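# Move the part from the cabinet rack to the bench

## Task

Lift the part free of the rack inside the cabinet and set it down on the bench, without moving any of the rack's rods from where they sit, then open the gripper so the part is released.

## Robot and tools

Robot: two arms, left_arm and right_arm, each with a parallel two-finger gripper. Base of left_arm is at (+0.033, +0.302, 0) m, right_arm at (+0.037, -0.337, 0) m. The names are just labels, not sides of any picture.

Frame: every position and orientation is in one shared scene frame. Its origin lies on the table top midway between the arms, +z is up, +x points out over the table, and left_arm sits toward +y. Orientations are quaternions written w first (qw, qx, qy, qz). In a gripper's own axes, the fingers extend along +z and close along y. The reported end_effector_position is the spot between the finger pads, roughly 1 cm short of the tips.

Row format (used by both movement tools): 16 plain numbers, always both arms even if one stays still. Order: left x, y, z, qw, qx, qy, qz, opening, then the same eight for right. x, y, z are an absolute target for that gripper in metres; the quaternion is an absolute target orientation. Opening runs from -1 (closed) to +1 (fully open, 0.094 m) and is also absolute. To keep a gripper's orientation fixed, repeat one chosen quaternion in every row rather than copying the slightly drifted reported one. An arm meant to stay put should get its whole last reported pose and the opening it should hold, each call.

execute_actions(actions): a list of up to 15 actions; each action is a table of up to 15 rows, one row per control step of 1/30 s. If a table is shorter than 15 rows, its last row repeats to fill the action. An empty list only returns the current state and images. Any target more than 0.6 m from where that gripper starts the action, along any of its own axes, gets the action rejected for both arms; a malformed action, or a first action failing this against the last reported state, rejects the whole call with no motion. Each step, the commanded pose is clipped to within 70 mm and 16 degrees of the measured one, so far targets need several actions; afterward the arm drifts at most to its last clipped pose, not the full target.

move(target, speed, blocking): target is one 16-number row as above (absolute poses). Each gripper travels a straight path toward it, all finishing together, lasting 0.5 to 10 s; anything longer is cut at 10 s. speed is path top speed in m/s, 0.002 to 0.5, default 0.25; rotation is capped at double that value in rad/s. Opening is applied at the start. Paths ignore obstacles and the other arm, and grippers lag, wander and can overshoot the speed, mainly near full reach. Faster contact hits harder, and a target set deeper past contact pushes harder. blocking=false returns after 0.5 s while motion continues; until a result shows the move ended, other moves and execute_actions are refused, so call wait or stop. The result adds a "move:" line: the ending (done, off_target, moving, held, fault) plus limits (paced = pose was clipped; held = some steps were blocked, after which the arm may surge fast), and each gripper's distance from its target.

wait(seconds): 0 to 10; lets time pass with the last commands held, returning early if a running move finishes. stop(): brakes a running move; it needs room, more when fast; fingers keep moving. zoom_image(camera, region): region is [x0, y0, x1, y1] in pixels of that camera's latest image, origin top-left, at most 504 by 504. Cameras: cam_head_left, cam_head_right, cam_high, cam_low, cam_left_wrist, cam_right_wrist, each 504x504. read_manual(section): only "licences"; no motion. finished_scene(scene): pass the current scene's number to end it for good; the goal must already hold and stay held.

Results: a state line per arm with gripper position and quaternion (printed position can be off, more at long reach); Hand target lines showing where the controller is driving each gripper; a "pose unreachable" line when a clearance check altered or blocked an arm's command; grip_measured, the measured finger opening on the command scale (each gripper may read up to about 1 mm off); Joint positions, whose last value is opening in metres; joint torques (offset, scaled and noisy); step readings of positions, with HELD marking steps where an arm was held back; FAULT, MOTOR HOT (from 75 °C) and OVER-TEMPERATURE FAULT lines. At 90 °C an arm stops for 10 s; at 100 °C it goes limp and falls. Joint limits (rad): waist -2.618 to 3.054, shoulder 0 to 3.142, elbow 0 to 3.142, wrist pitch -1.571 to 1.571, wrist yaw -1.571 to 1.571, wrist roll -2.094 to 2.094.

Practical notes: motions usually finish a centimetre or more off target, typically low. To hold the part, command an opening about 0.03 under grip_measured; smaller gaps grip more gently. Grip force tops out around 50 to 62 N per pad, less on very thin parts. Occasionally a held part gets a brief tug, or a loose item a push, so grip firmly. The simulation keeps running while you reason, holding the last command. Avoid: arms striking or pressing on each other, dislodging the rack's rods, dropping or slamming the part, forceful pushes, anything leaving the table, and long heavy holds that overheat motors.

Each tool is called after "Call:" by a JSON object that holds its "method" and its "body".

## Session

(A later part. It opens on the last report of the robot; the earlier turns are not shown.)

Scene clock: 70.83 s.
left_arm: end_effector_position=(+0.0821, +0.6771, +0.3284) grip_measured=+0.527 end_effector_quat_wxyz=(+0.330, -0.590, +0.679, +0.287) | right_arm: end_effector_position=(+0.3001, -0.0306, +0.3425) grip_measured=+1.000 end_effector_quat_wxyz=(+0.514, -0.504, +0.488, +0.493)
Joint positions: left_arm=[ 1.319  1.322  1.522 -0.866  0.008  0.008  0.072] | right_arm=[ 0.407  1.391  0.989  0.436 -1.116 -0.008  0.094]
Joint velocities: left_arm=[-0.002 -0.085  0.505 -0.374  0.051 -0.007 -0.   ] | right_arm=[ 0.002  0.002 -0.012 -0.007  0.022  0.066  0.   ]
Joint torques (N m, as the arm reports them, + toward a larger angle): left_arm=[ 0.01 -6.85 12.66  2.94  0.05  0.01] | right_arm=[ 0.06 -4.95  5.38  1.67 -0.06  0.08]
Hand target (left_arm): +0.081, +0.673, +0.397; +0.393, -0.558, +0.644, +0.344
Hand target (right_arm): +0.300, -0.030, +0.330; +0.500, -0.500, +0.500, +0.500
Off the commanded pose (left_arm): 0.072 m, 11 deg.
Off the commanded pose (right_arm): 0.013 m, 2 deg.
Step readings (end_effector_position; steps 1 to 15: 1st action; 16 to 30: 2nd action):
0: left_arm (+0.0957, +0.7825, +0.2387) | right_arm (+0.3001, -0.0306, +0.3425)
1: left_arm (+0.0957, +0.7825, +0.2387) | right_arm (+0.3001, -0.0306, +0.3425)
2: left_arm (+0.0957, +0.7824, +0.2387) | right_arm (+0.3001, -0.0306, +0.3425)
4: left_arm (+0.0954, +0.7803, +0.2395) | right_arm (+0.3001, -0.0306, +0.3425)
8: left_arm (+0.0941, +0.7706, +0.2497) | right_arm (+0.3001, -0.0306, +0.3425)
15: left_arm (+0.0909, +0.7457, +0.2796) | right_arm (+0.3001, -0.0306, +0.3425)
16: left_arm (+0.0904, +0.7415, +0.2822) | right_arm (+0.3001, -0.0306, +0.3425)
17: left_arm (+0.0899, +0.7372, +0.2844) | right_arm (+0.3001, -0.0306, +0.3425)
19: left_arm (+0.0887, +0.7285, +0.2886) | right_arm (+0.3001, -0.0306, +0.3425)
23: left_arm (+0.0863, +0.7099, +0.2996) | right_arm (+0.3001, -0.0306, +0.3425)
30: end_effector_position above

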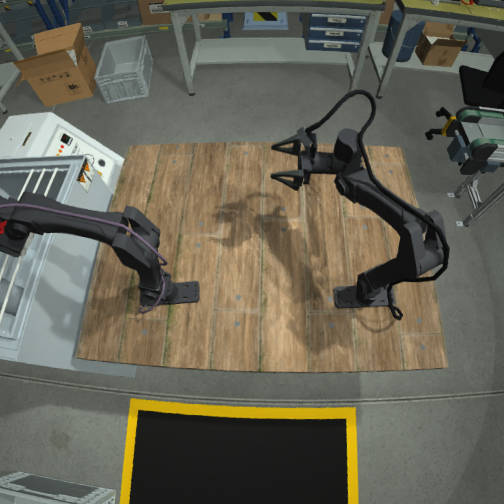

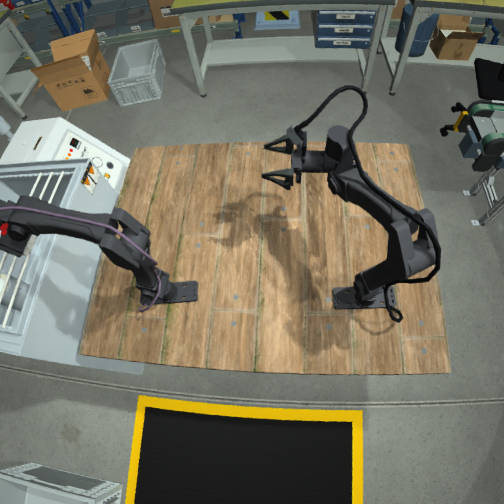

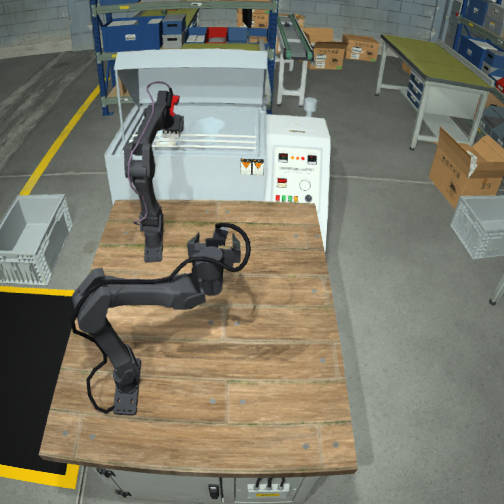

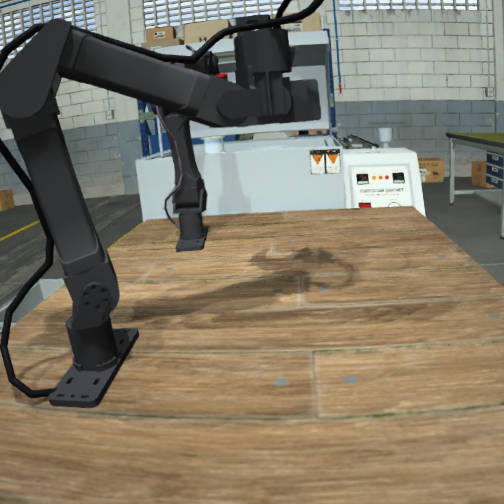

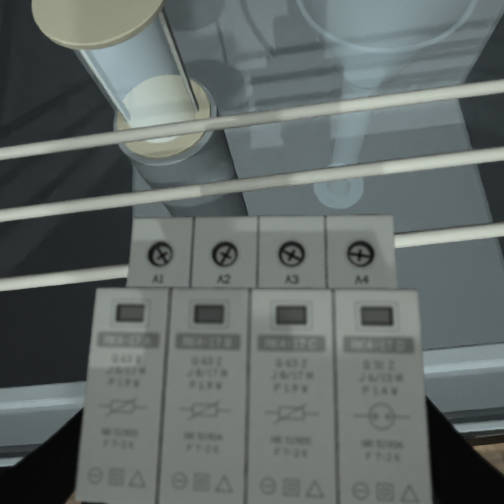

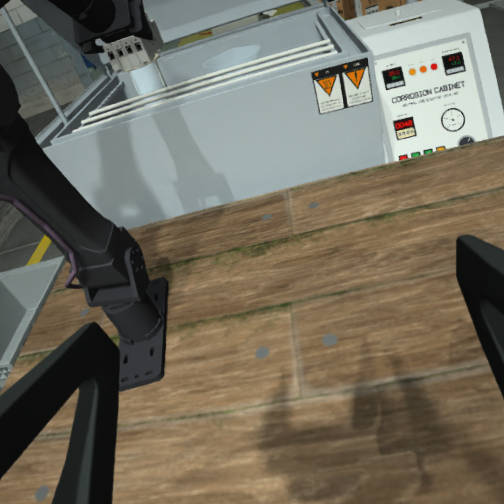

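Call:
{"method": "move", "body": {"target": [0.39,0.30,0.28,0.481,0,0.877,0,0.49, 0.30,-0.03,0.33,-0.5,0.5,-0.5,-0.5,1], "speed": 0.22}}

Call:
{"method": "move", "body": {"target": [0.40,0.30,0.088,0.481,0,0.877,0,0.49, 0.30,-0.03,0.33,-0.5,0.5,-0.5,-0.5,1], "speed": 0.12}}

Scene clock: 78.23 s.
left_arm: end_effector_position=(+0.3566, +0.2996, +0.2420) grip_measured=+0.525 end_effector_quat_wxyz=(+0.404, -0.004, +0.915, +0.005) | right_arm: end_effector_position=(+0.3001, -0.0306, +0.3427) grip_measured=+1.000 end_effector_quat_wxyz=(+0.515, -0.505, +0.488, +0.493)
Joint positions: left_arm=[-0.151  1.075  1.07  -0.735 -0.033 -0.021  0.072] | right_arm=[ 0.407  1.391  0.989  0.437 -1.116 -0.008  0.094]
Joint velocities: left_arm=[ 0.002 -0.007 -0.007 -0.066  0.022 -0.139 -0.001] | right_arm=[ 0.002  0.027 -0.002  0.037 -0.081 -0.007  0.   ]
Joint torques (N m, as the arm reports them, + toward a larger angle): left_arm=[-0.49 -3.14  9.4   2.99  0.04  0.03] | right_arm=[ 0.07 -4.94  5.37  1.65 -0.07  0.08]
Hand target (left_arm): +0.377, +0.296, +0.281; +0.477, +0.001, +0.879, +0.001
Hand target (right_arm): +0.300, -0.030, +0.330; +0.500, -0.500, +0.500, +0.500
Off the commanded pose (left_arm): 0.051 m, 10 deg.
Off the commanded pose (right_arm): 0.013 m, 2 deg.
move: off_target (left_arm, right_arm)

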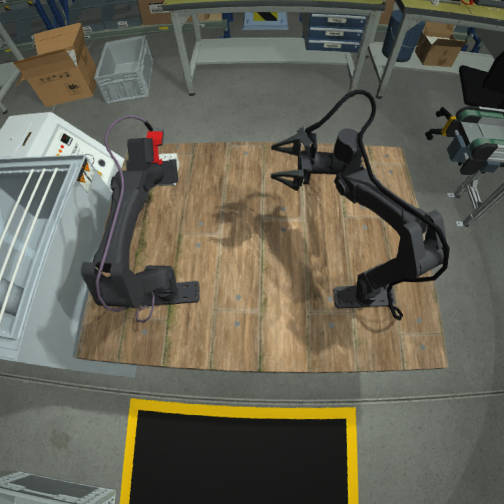

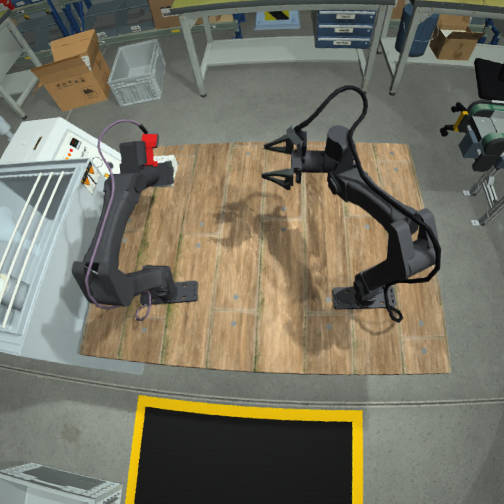

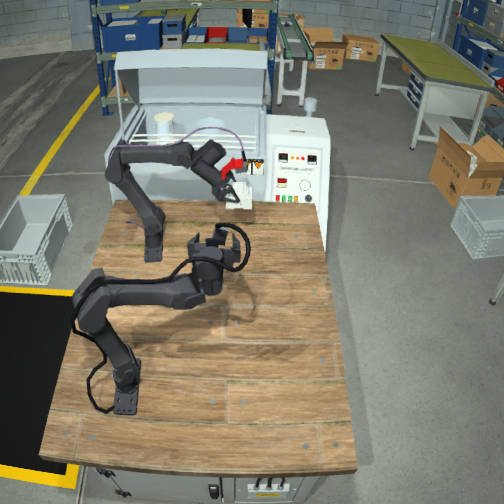

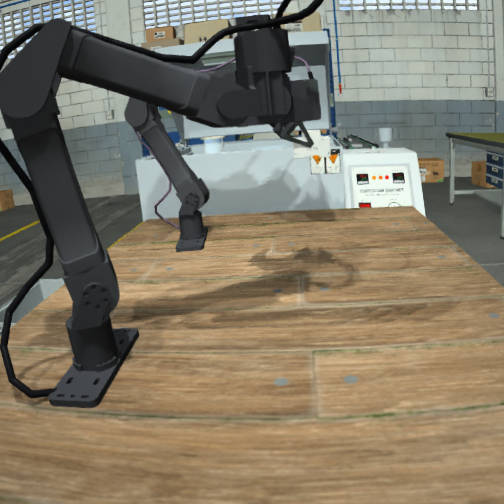

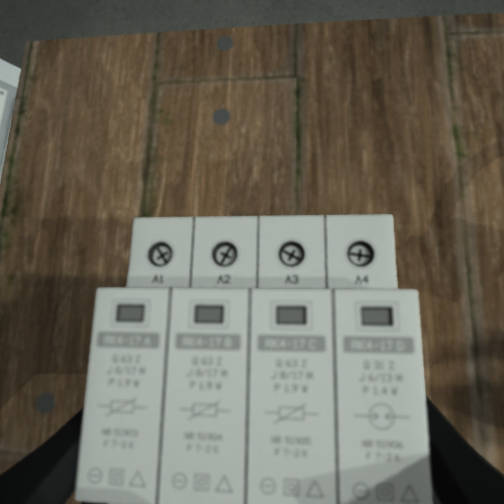

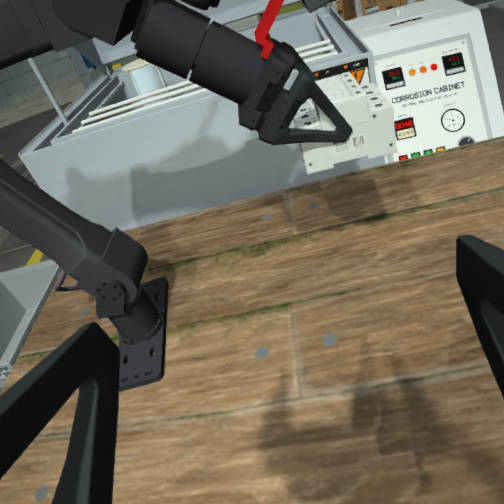

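Scene clock: 80.57 s.
left_arm: end_effector_position=(+0.3691, +0.2970, +0.0568) grip_measured=+0.525 end_effector_quat_wxyz=(+0.409, +0.003, +0.912, +0.001) | right_arm: end_effector_position=(+0.3001, -0.0306, +0.3428) grip_measured=+1.000 end_effector_quat_wxyz=(+0.515, -0.505, +0.487, +0.493)
Joint positions: left_arm=[-0.151  1.294  0.415  0.151 -0.02  -0.011  0.072] | right_arm=[ 0.407  1.391  0.989  0.438 -1.116 -0.008  0.094]
Joint velocities: left_arm=[-0.007  0.007 -0.007 -0.007 -0.095  0.022 -0.001] | right_arm=[-0.012  0.012 -0.002  0.007 -0.051 -0.066  0.   ]
Joint torques (N m, as the arm reports them, + toward a larger angle): left_arm=[ 0.92 -3.98  7.75  2.99  0.04  0.03] | right_arm=[ 0.06 -4.95  5.37  1.64 -0.06  0.08]
Hand target (left_arm): +0.393, +0.300, +0.091; +0.478, +0.001, +0.878, +0.002
Hand target (right_arm): +0.300, -0.030, +0.330; +0.500, -0.500, +0.500, +0.500
Off the commanded pose (left_arm): 0.044 m, 9 deg.
Off the commanded pose (right_arm): 0.013 m, 2 deg.
move: off_target (left_arm, right_arm)

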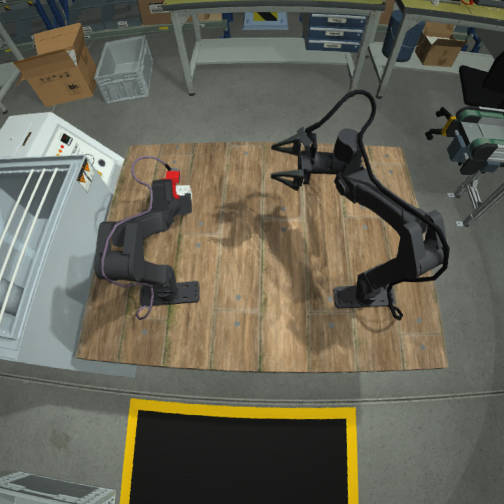

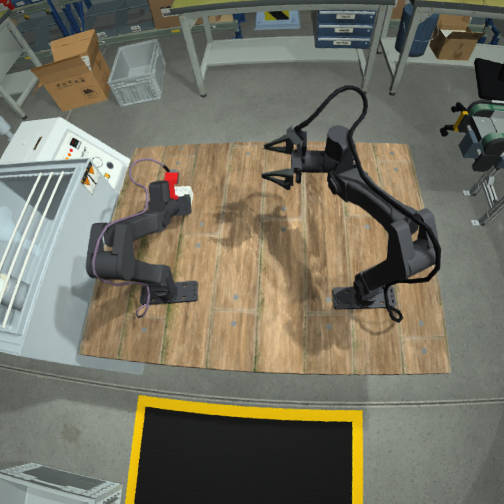

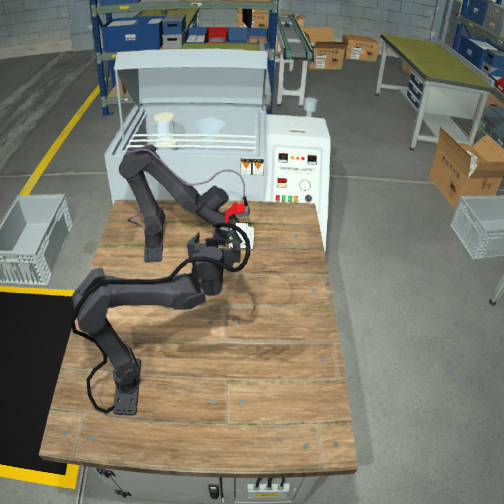

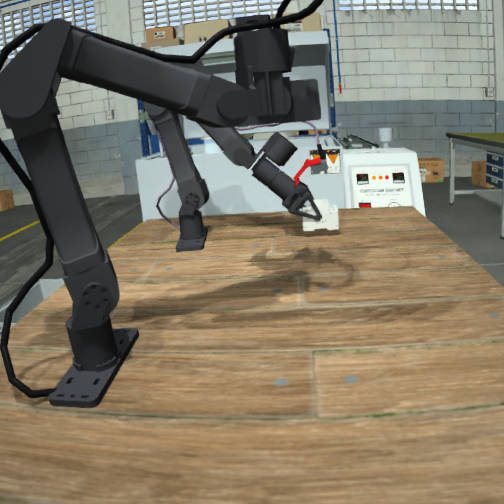

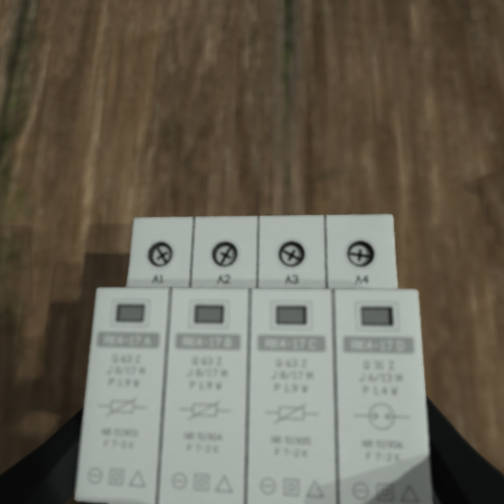

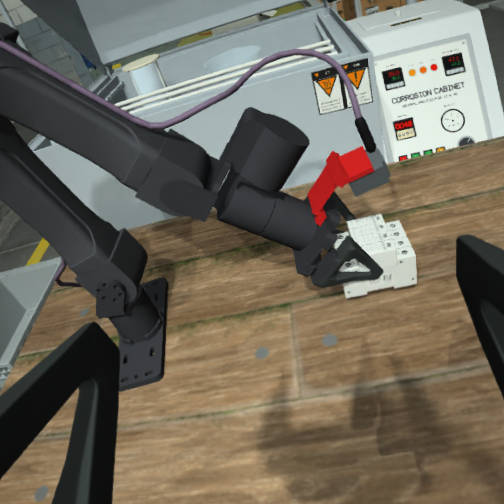

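Call:
{"method": "execute_actions", "body": {"actions": [[[0.40,0.30,0.087,0.481,0,0.877,0,0.49,0.30,-0.03,0.33,-0.5,0.5,-0.5,-0.5,1],[0.40,0.30,0.0855,0.481,0,0.877,0,0.49,0.30,-0.03,0.33,-0.5,0.5,-0.5,-0.5,1],[0.40,0.30,0.084,0.481,0,0.877,0,0.49,0.30,-0.03,0.33,-0.5,0.5,-0.5,-0.5,1],[0.40,0.30,0.0825,0.481,0,0.877,0,0.49,0.30,-0.03,0.33,-0.5,0.5,-0.5,-0.5,1],[0.40,0.30,0.081,0.481,0,0.877,0,0.49,0.30,-0.03,0.33,-0.5,0.5,-0.5,-0.5,1],[0.40,0.30,0.0795,0.481,0,0.877,0,0.49,0.30,-0.03,0.33,-0.5,0.5,-0.5,-0.5,1],[0.40,0.30,0.078,0.481,0,0.877,0,0.49,0.30,-0.03,0.33,-0.5,0.5,-0.5,-0.5,1],[0.40,0.30,0.077,0.481,0,0.877,0,0.49,0.30,-0.03,0.33,-0.5,0.5,-0.5,-0.5,1],[0.40,0.30,0.076,0.481,0,0.877,0,0.49,0.30,-0.03,0.33,-0.5,0.5,-0.5,-0.5,1],[0.40,0.30,0.075,0.481,0,0.877,0,0.49,0.30,-0.03,0.33,-0.5,0.5,-0.5,-0.5,1],[0.40,0.30,0.074,0.481,0,0.877,0,0.49,0.30,-0.03,0.33,-0.5,0.5,-0.5,-0.5,1],[0.40,0.30,0.073,0.481,0,0.877,0,0.49,0.30,-0.03,0.33,-0.5,0.5,-0.5,-0.5,1],[0.40,0.30,0.072,0.481,0,0.877,0,0.49,0.30,-0.03,0.33,-0.5,0.5,-0.5,-0.5,1],[0.40,0.30,0.071,0.481,0,0.877,0,0.49,0.30,-0.03,0.33,-0.5,0.5,-0.5,-0.5,1],[0.40,0.30,0.070,0.481,0,0.877,0,0.49,0.30,-0.03,0.33,-0.5,0.5,-0.5,-0.5,1]],[[0.40,0.30,0.069,0.481,0,0.877,0,0.49,0.30,-0.03,0.33,-0.5,0.5,-0.5,-0.5,1],[0.40,0.30,0.068,0.481,0,0.877,0,0.49,0.30,-0.03,0.33,-0.5,0.5,-0.5,-0.5,1],[0.40,0.30,0.067,0.481,0,0.877,0,0.49,0.30,-0.03,0.33,-0.5,0.5,-0.5,-0.5,1],[0.40,0.30,0.066,0.481,0,0.877,0,0.49,0.30,-0.03,0.33,-0.5,0.5,-0.5,-0.5,1],[0.40,0.30,0.065,0.481,0,0.877,0,0.49,0.30,-0.03,0.33,-0.5,0.5,-0.5,-0.5,1],[0.40,0.30,0.064,0.481,0,0.877,0,0.49,0.30,-0.03,0.33,-0.5,0.5,-0.5,-0.5,1],[0.40,0.30,0.063,0.481,0,0.877,0,0.49,0.30,-0.03,0.33,-0.5,0.5,-0.5,-0.5,1],[0.40,0.30,0.062,0.481,0,0.877,0,0.49,0.30,-0.03,0.33,-0.5,0.5,-0.5,-0.5,1],[0.40,0.30,0.061,0.481,0,0.877,0,0.49,0.30,-0.03,0.33,-0.5,0.5,-0.5,-0.5,1],[0.40,0.30,0.060,0.481,0,0.877,0,0.49,0.30,-0.03,0.33,-0.5,0.5,-0.5,-0.5,1]]]}}

Scene clock: 94.77 s.
left_arm: end_effector_position=(+0.3811, +0.2968, +0.0395) grip_measured=+0.525 end_effector_quat_wxyz=(+0.427, +0.003, +0.904, -0.001) | right_arm: end_effector_position=(+0.3001, -0.0306, +0.3428) grip_measured=+1.000 end_effector_quat_wxyz=(+0.515, -0.505, +0.487, +0.493)
Joint positions: left_arm=[-0.148  1.425  0.376  0.361 -0.015 -0.011  0.072] | right_arm=[ 0.407  1.391  0.989  0.438 -1.116 -0.008  0.094]
Joint velocities: left_arm=[-0.012  0.042 -0.012  0.242  0.022  0.007 -0.001] | right_arm=[-0.012 -0.027 -0.017 -0.007  0.037  0.051  0.   ]
Joint torques (N m, as the arm reports them, + toward a larger angle): left_arm=[ 0.75 -3.86  5.83  2.75  0.02  0.02] | right_arm=[ 0.07 -4.95  5.38  1.64 -0.07  0.08]
Hand target (left_arm): +0.398, +0.300, +0.062; +0.478, +0.001, +0.878, +0.001
Hand target (right_arm): +0.300, -0.030, +0.330; +0.500, -0.500, +0.500, +0.500
Off the commanded pose (left_arm): 0.028 m, 7 deg.
Off the commanded pose (right_arm): 0.013 m, 2 deg.
Step readings (end_effector_position; steps 1 to 15: 1st action; 16 to 30: 2nd action):
0: left_arm (+0.3695, +0.2969, +0.0570) | right_arm (+0.3001, -0.0306, +0.3428)
1: left_arm (+0.3696, +0.2969, +0.0568) | right_arm (+0.3001, -0.0306, +0.3428)
2: left_arm (+0.3701, +0.2969, +0.0564) | right_arm (+0.3001, -0.0306, +0.3428)
4: left_arm (+0.3710, +0.2968, +0.0545) | right_arm (+0.3001, -0.0306, +0.3428)
8: left_arm (+0.3725, +0.2968, +0.0496) | right_arm (+0.3001, -0.0306, +0.3428)
15: left_arm (+0.3691, +0.2969, +0.0387) | right_arm (+0.3001, -0.0306, +0.3428)
16: left_arm (+0.3695, +0.2969, +0.0386) | right_arm (+0.3001, -0.0306, +0.3428)
17: left_arm (+0.3701, +0.2972, +0.0387) | right_arm (+0.3001, -0.0306, +0.3428)
19: left_arm (+0.3714, +0.2975, +0.0380) | right_arm (+0.3001, -0.0306, +0.3428)
23: left_arm (+0.3750, +0.2972, +0.0382) | right_arm (+0.3001, -0.0306, +0.3428)
30: end_effector_position above

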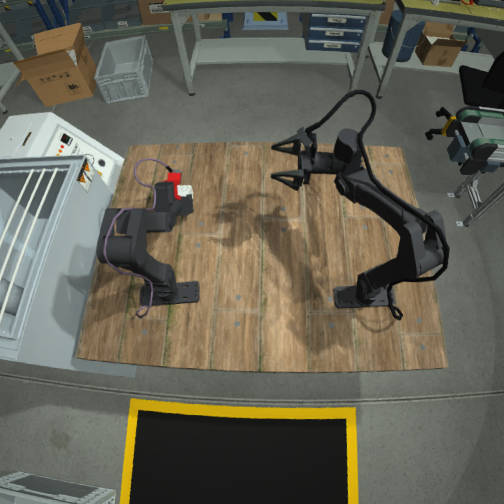

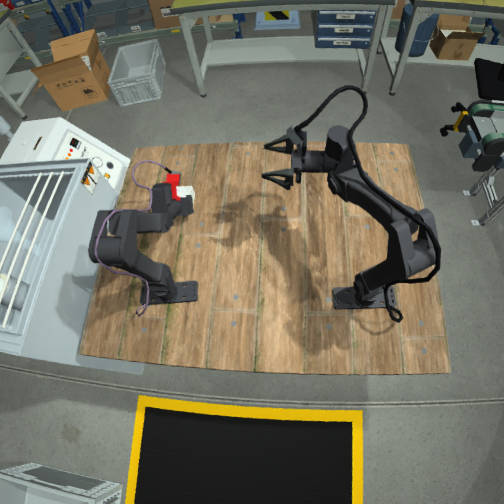

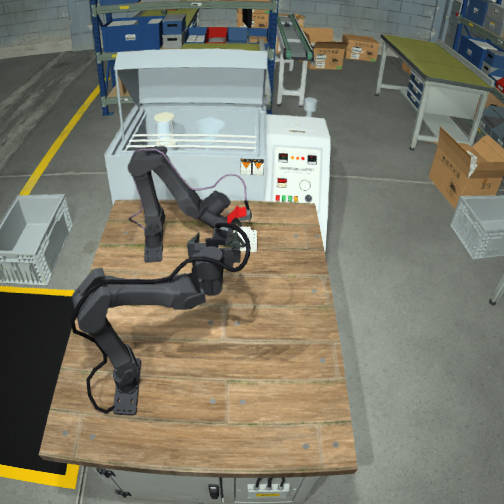

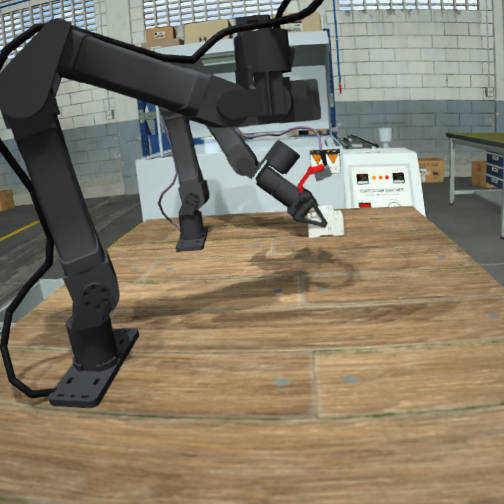

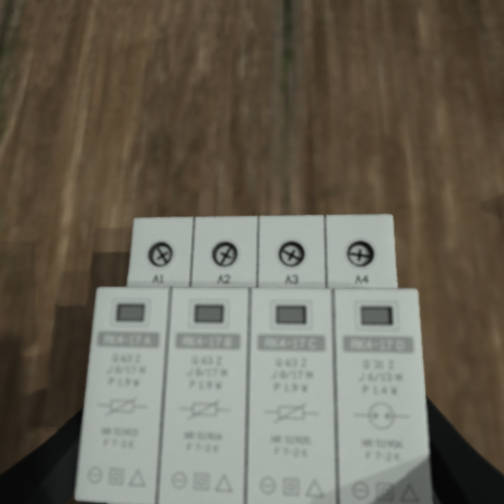

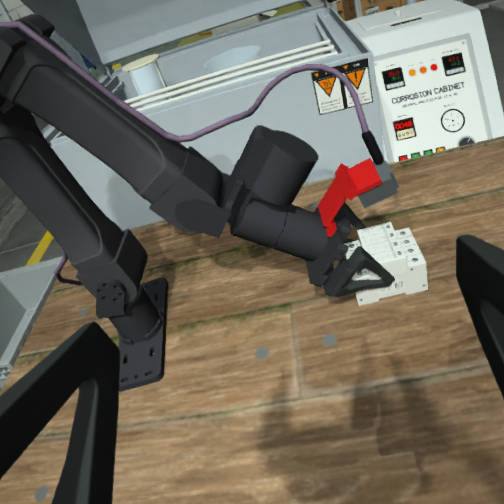

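Call:
{"method": "execute_actions", "body": {"actions": [[[0.397,0.30,0.059,0.472,0,0.882,0,0.49,0.30,-0.03,0.33,-0.5,0.5,-0.5,-0.5,1],[0.394,0.30,0.058,0.463,0,0.886,0,0.49,0.30,-0.03,0.33,-0.5,0.5,-0.5,-0.5,1],[0.391,0.30,0.056,0.454,0,0.891,0,0.49,0.30,-0.03,0.33,-0.5,0.5,-0.5,-0.5,1],[0.388,0.30,0.054,0.445,0,0.896,0,0.49,0.30,-0.03,0.33,-0.5,0.5,-0.5,-0.5,1],[0.386,0.30,0.052,0.436,0,0.900,0,0.49,0.30,-0.03,0.33,-0.5,0.5,-0.5,-0.5,1],[0.386,0.30,0.052,0.436,0,0.900,0,0.49,0.30,-0.03,0.33,-0.5,0.5,-0.5,-0.5,1],[0.386,0.30,0.052,0.436,0,0.900,0,0.49,0.30,-0.03,0.33,-0.5,0.5,-0.5,-0.5,1],[0.386,0.30,0.052,0.436,0,0.900,0,0.49,0.30,-0.03,0.33,-0.5,0.5,-0.5,-0.5,1],[0.386,0.30,0.052,0.436,0,0.900,0,0.49,0.30,-0.03,0.33,-0.5,0.5,-0.5,-0.5,1],[0.386,0.30,0.052,0.436,0,0.900,0,0.51,0.30,-0.03,0.33,-0.5,0.5,-0.5,-0.5,1],[0.386,0.30,0.052,0.436,0,0.900,0,0.53,0.30,-0.03,0.33,-0.5,0.5,-0.5,-0.5,1],[0.386,0.30,0.052,0.436,0,0.900,0,0.56,0.30,-0.03,0.33,-0.5,0.5,-0.5,-0.5,1],[0.386,0.30,0.052,0.436,0,0.900,0,0.62,0.30,-0.03,0.33,-0.5,0.5,-0.5,-0.5,1],[0.386,0.30,0.052,0.436,0,0.900,0,0.8,0.30,-0.03,0.33,-0.5,0.5,-0.5,-0.5,1],[0.386,0.30,0.052,0.436,0,0.900,0,1,0.30,-0.03,0.33,-0.5,0.5,-0.5,-0.5,1]]]}}

Call:
{"method": "move", "body": {"target": [0.34,0.30,0.14,0.436,0,0.90,0,1, 0.30,-0.03,0.33,-0.5,0.5,-0.5,-0.5,1], "speed": 0.15}}

Scene clock: 105.03 s.
left_arm: end_effector_position=(+0.3772, +0.2968, +0.0338) grip_measured=+0.882 end_effector_quat_wxyz=(+0.416, +0.003, +0.909, -0.000) | right_arm: end_effector_position=(+0.3001, -0.0306, +0.3428) grip_measured=+1.000 end_effector_quat_wxyz=(+0.515, -0.505, +0.487, +0.493)
Joint positions: left_arm=[-0.148  1.43   0.374  0.344 -0.015 -0.01   0.088] | right_arm=[ 0.407  1.391  0.989  0.438 -1.116 -0.008  0.094]
Joint velocities: left_arm=[-0.007 -0.002  0.007 -0.242 -0.037  0.037  0.252] | right_arm=[ 0.007 -0.002  0.017  0.022 -0.081 -0.051  0.   ]
Joint torques (N m, as the arm reports them, + toward a larger angle): left_arm=[ 0.81 -6.14  8.18  1.81  0.06  0.03] | right_arm=[ 0.07 -4.94  5.37  1.64 -0.07  0.08]
Hand target (left_arm): +0.386, +0.300, +0.052; +0.436, +0.000, +0.900, +0.000
Hand target (right_arm): +0.300, -0.030, +0.330; +0.500, -0.500, +0.500, +0.500
Off the commanded pose (left_arm): 0.020 m, 3 deg.
Off the commanded pose (right_arm): 0.013 m, 2 deg.
Step readings (end_effector_position):
0: left_arm (+0.3821, +0.2968, +0.0398) | right_arm (+0.3001, -0.0306, +0.3428)
1: left_arm (+0.3821, +0.2968, +0.0398) | right_arm (+0.3001, -0.0306, +0.3428)
2: left_arm (+0.3820, +0.2968, +0.0396) | right_arm (+0.3001, -0.0306, +0.3428)
4: left_arm (+0.3814, +0.2967, +0.0389) | right_arm (+0.3001, -0.0306, +0.3428)
8: left_arm (+0.3810, +0.2967, +0.0384) | right_arm (+0.3001, -0.0306, +0.3428)
15: end_effector_position above

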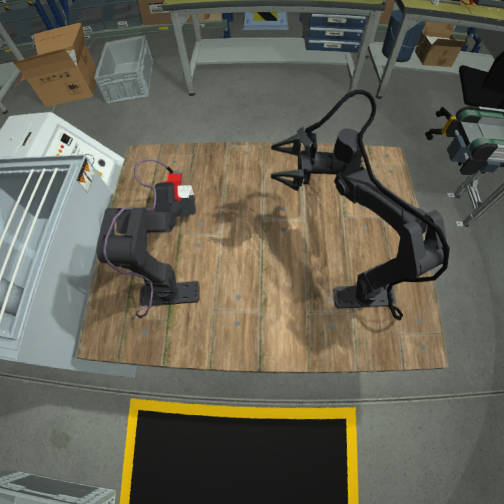

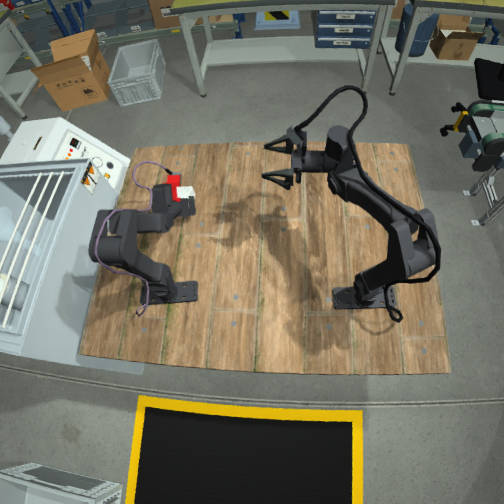

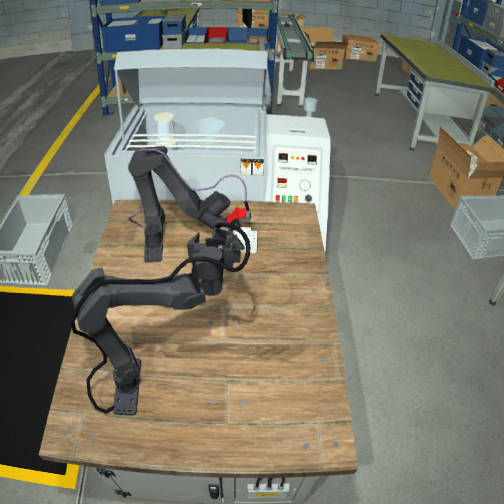

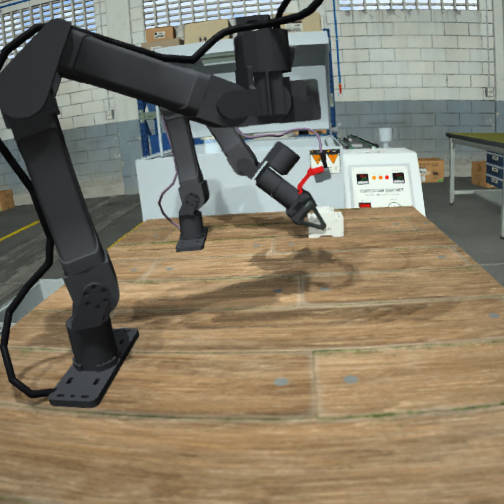

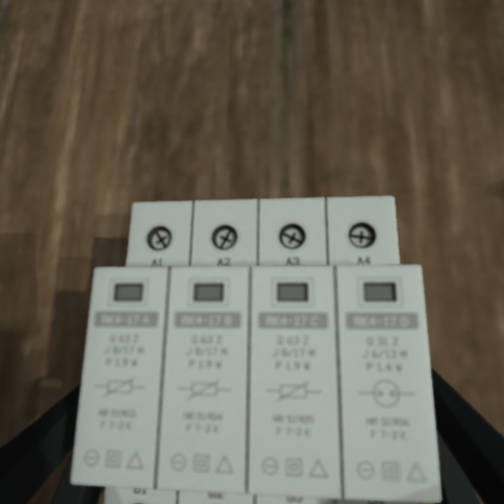

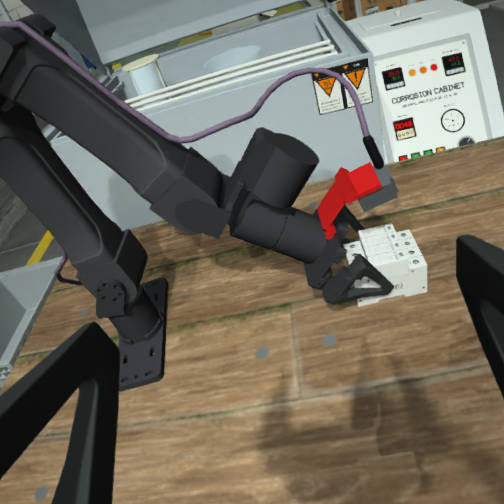

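Scene clock: 106.53 s.
left_arm: end_effector_position=(+0.3324, +0.2979, +0.1115) grip_measured=+1.000 end_effector_quat_wxyz=(+0.403, +0.003, +0.915, -0.000) | right_arm: end_effector_position=(+0.3001, -0.0306, +0.3429) grip_measured=+1.000 end_effector_quat_wxyz=(+0.515, -0.505, +0.487, +0.492)
Joint positions: left_arm=[-0.148  0.966  0.5   -0.275 -0.015 -0.01   0.094] | right_arm=[ 0.407  1.391  0.989  0.438 -1.116 -0.008  0.094]
Joint velocities: left_arm=[-0.012  0.002  0.002 -0.081 -0.022 -0.022  0.   ] | right_arm=[-0.002  0.002 -0.002 -0.007 -0.007  0.037  0.   ]
Joint torques (N m, as the arm reports them, + toward a larger angle): left_arm=[ 0.74 -3.7  11.18  1.75  0.05 -0.02] | right_arm=[ 0.07 -4.94  5.37  1.64 -0.06  0.08]
Hand target (left_arm): +0.341, +0.300, +0.138; +0.436, +0.000, +0.900, +0.000
Hand target (right_arm): +0.300, -0.030, +0.330; +0.500, -0.500, +0.500, +0.500
Off the commanded pose (left_arm): 0.030 m, 4 deg.
Off the commanded pose (right_arm): 0.013 m, 2 deg.
move: off_target (left_arm, right_arm)

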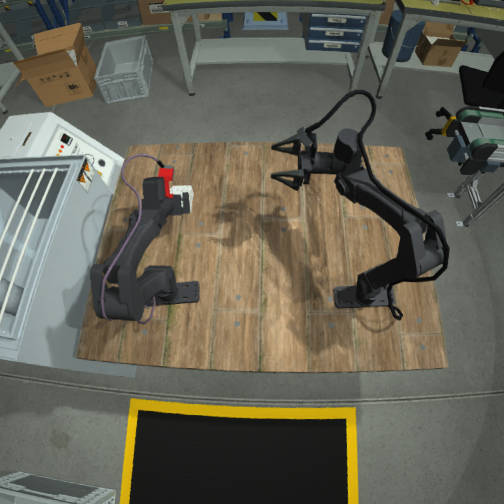

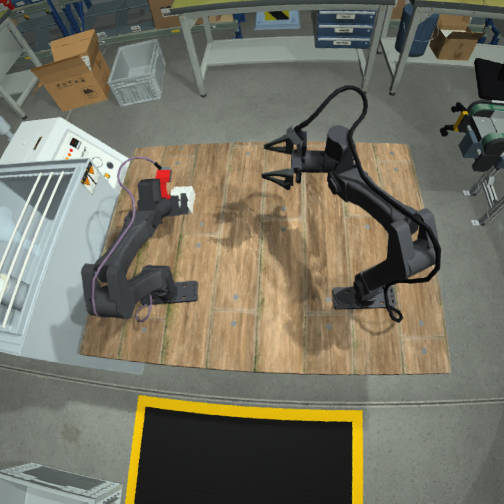

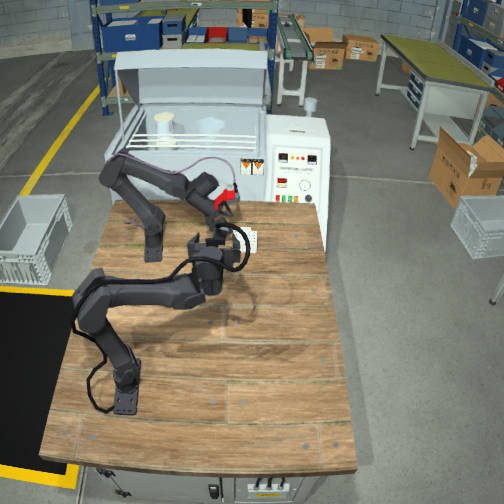

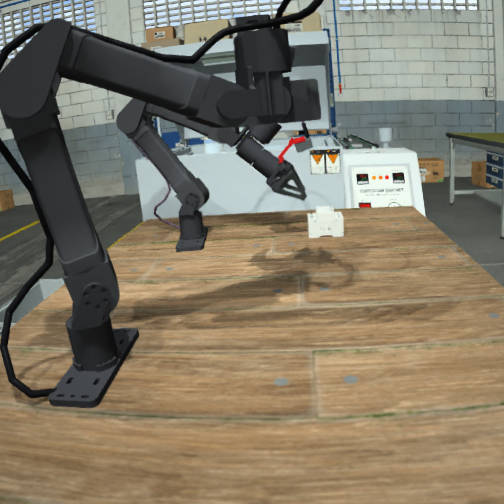

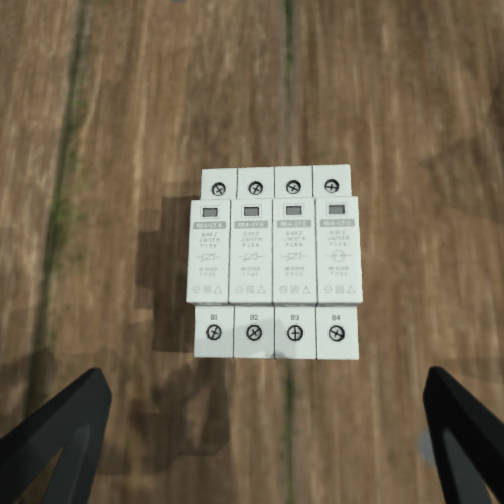

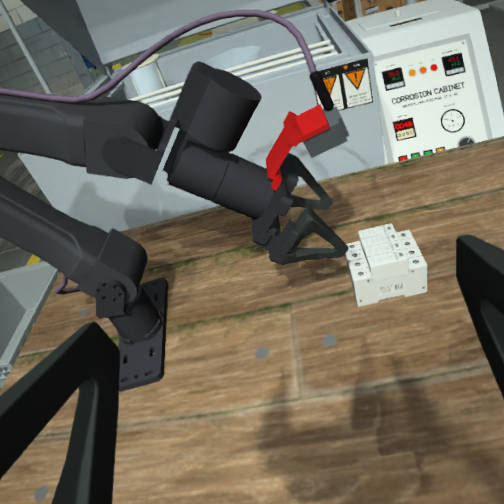

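Call:
{"method": "finished_scene", "body": {"scene": 2}}

The scene is finished: the task was done.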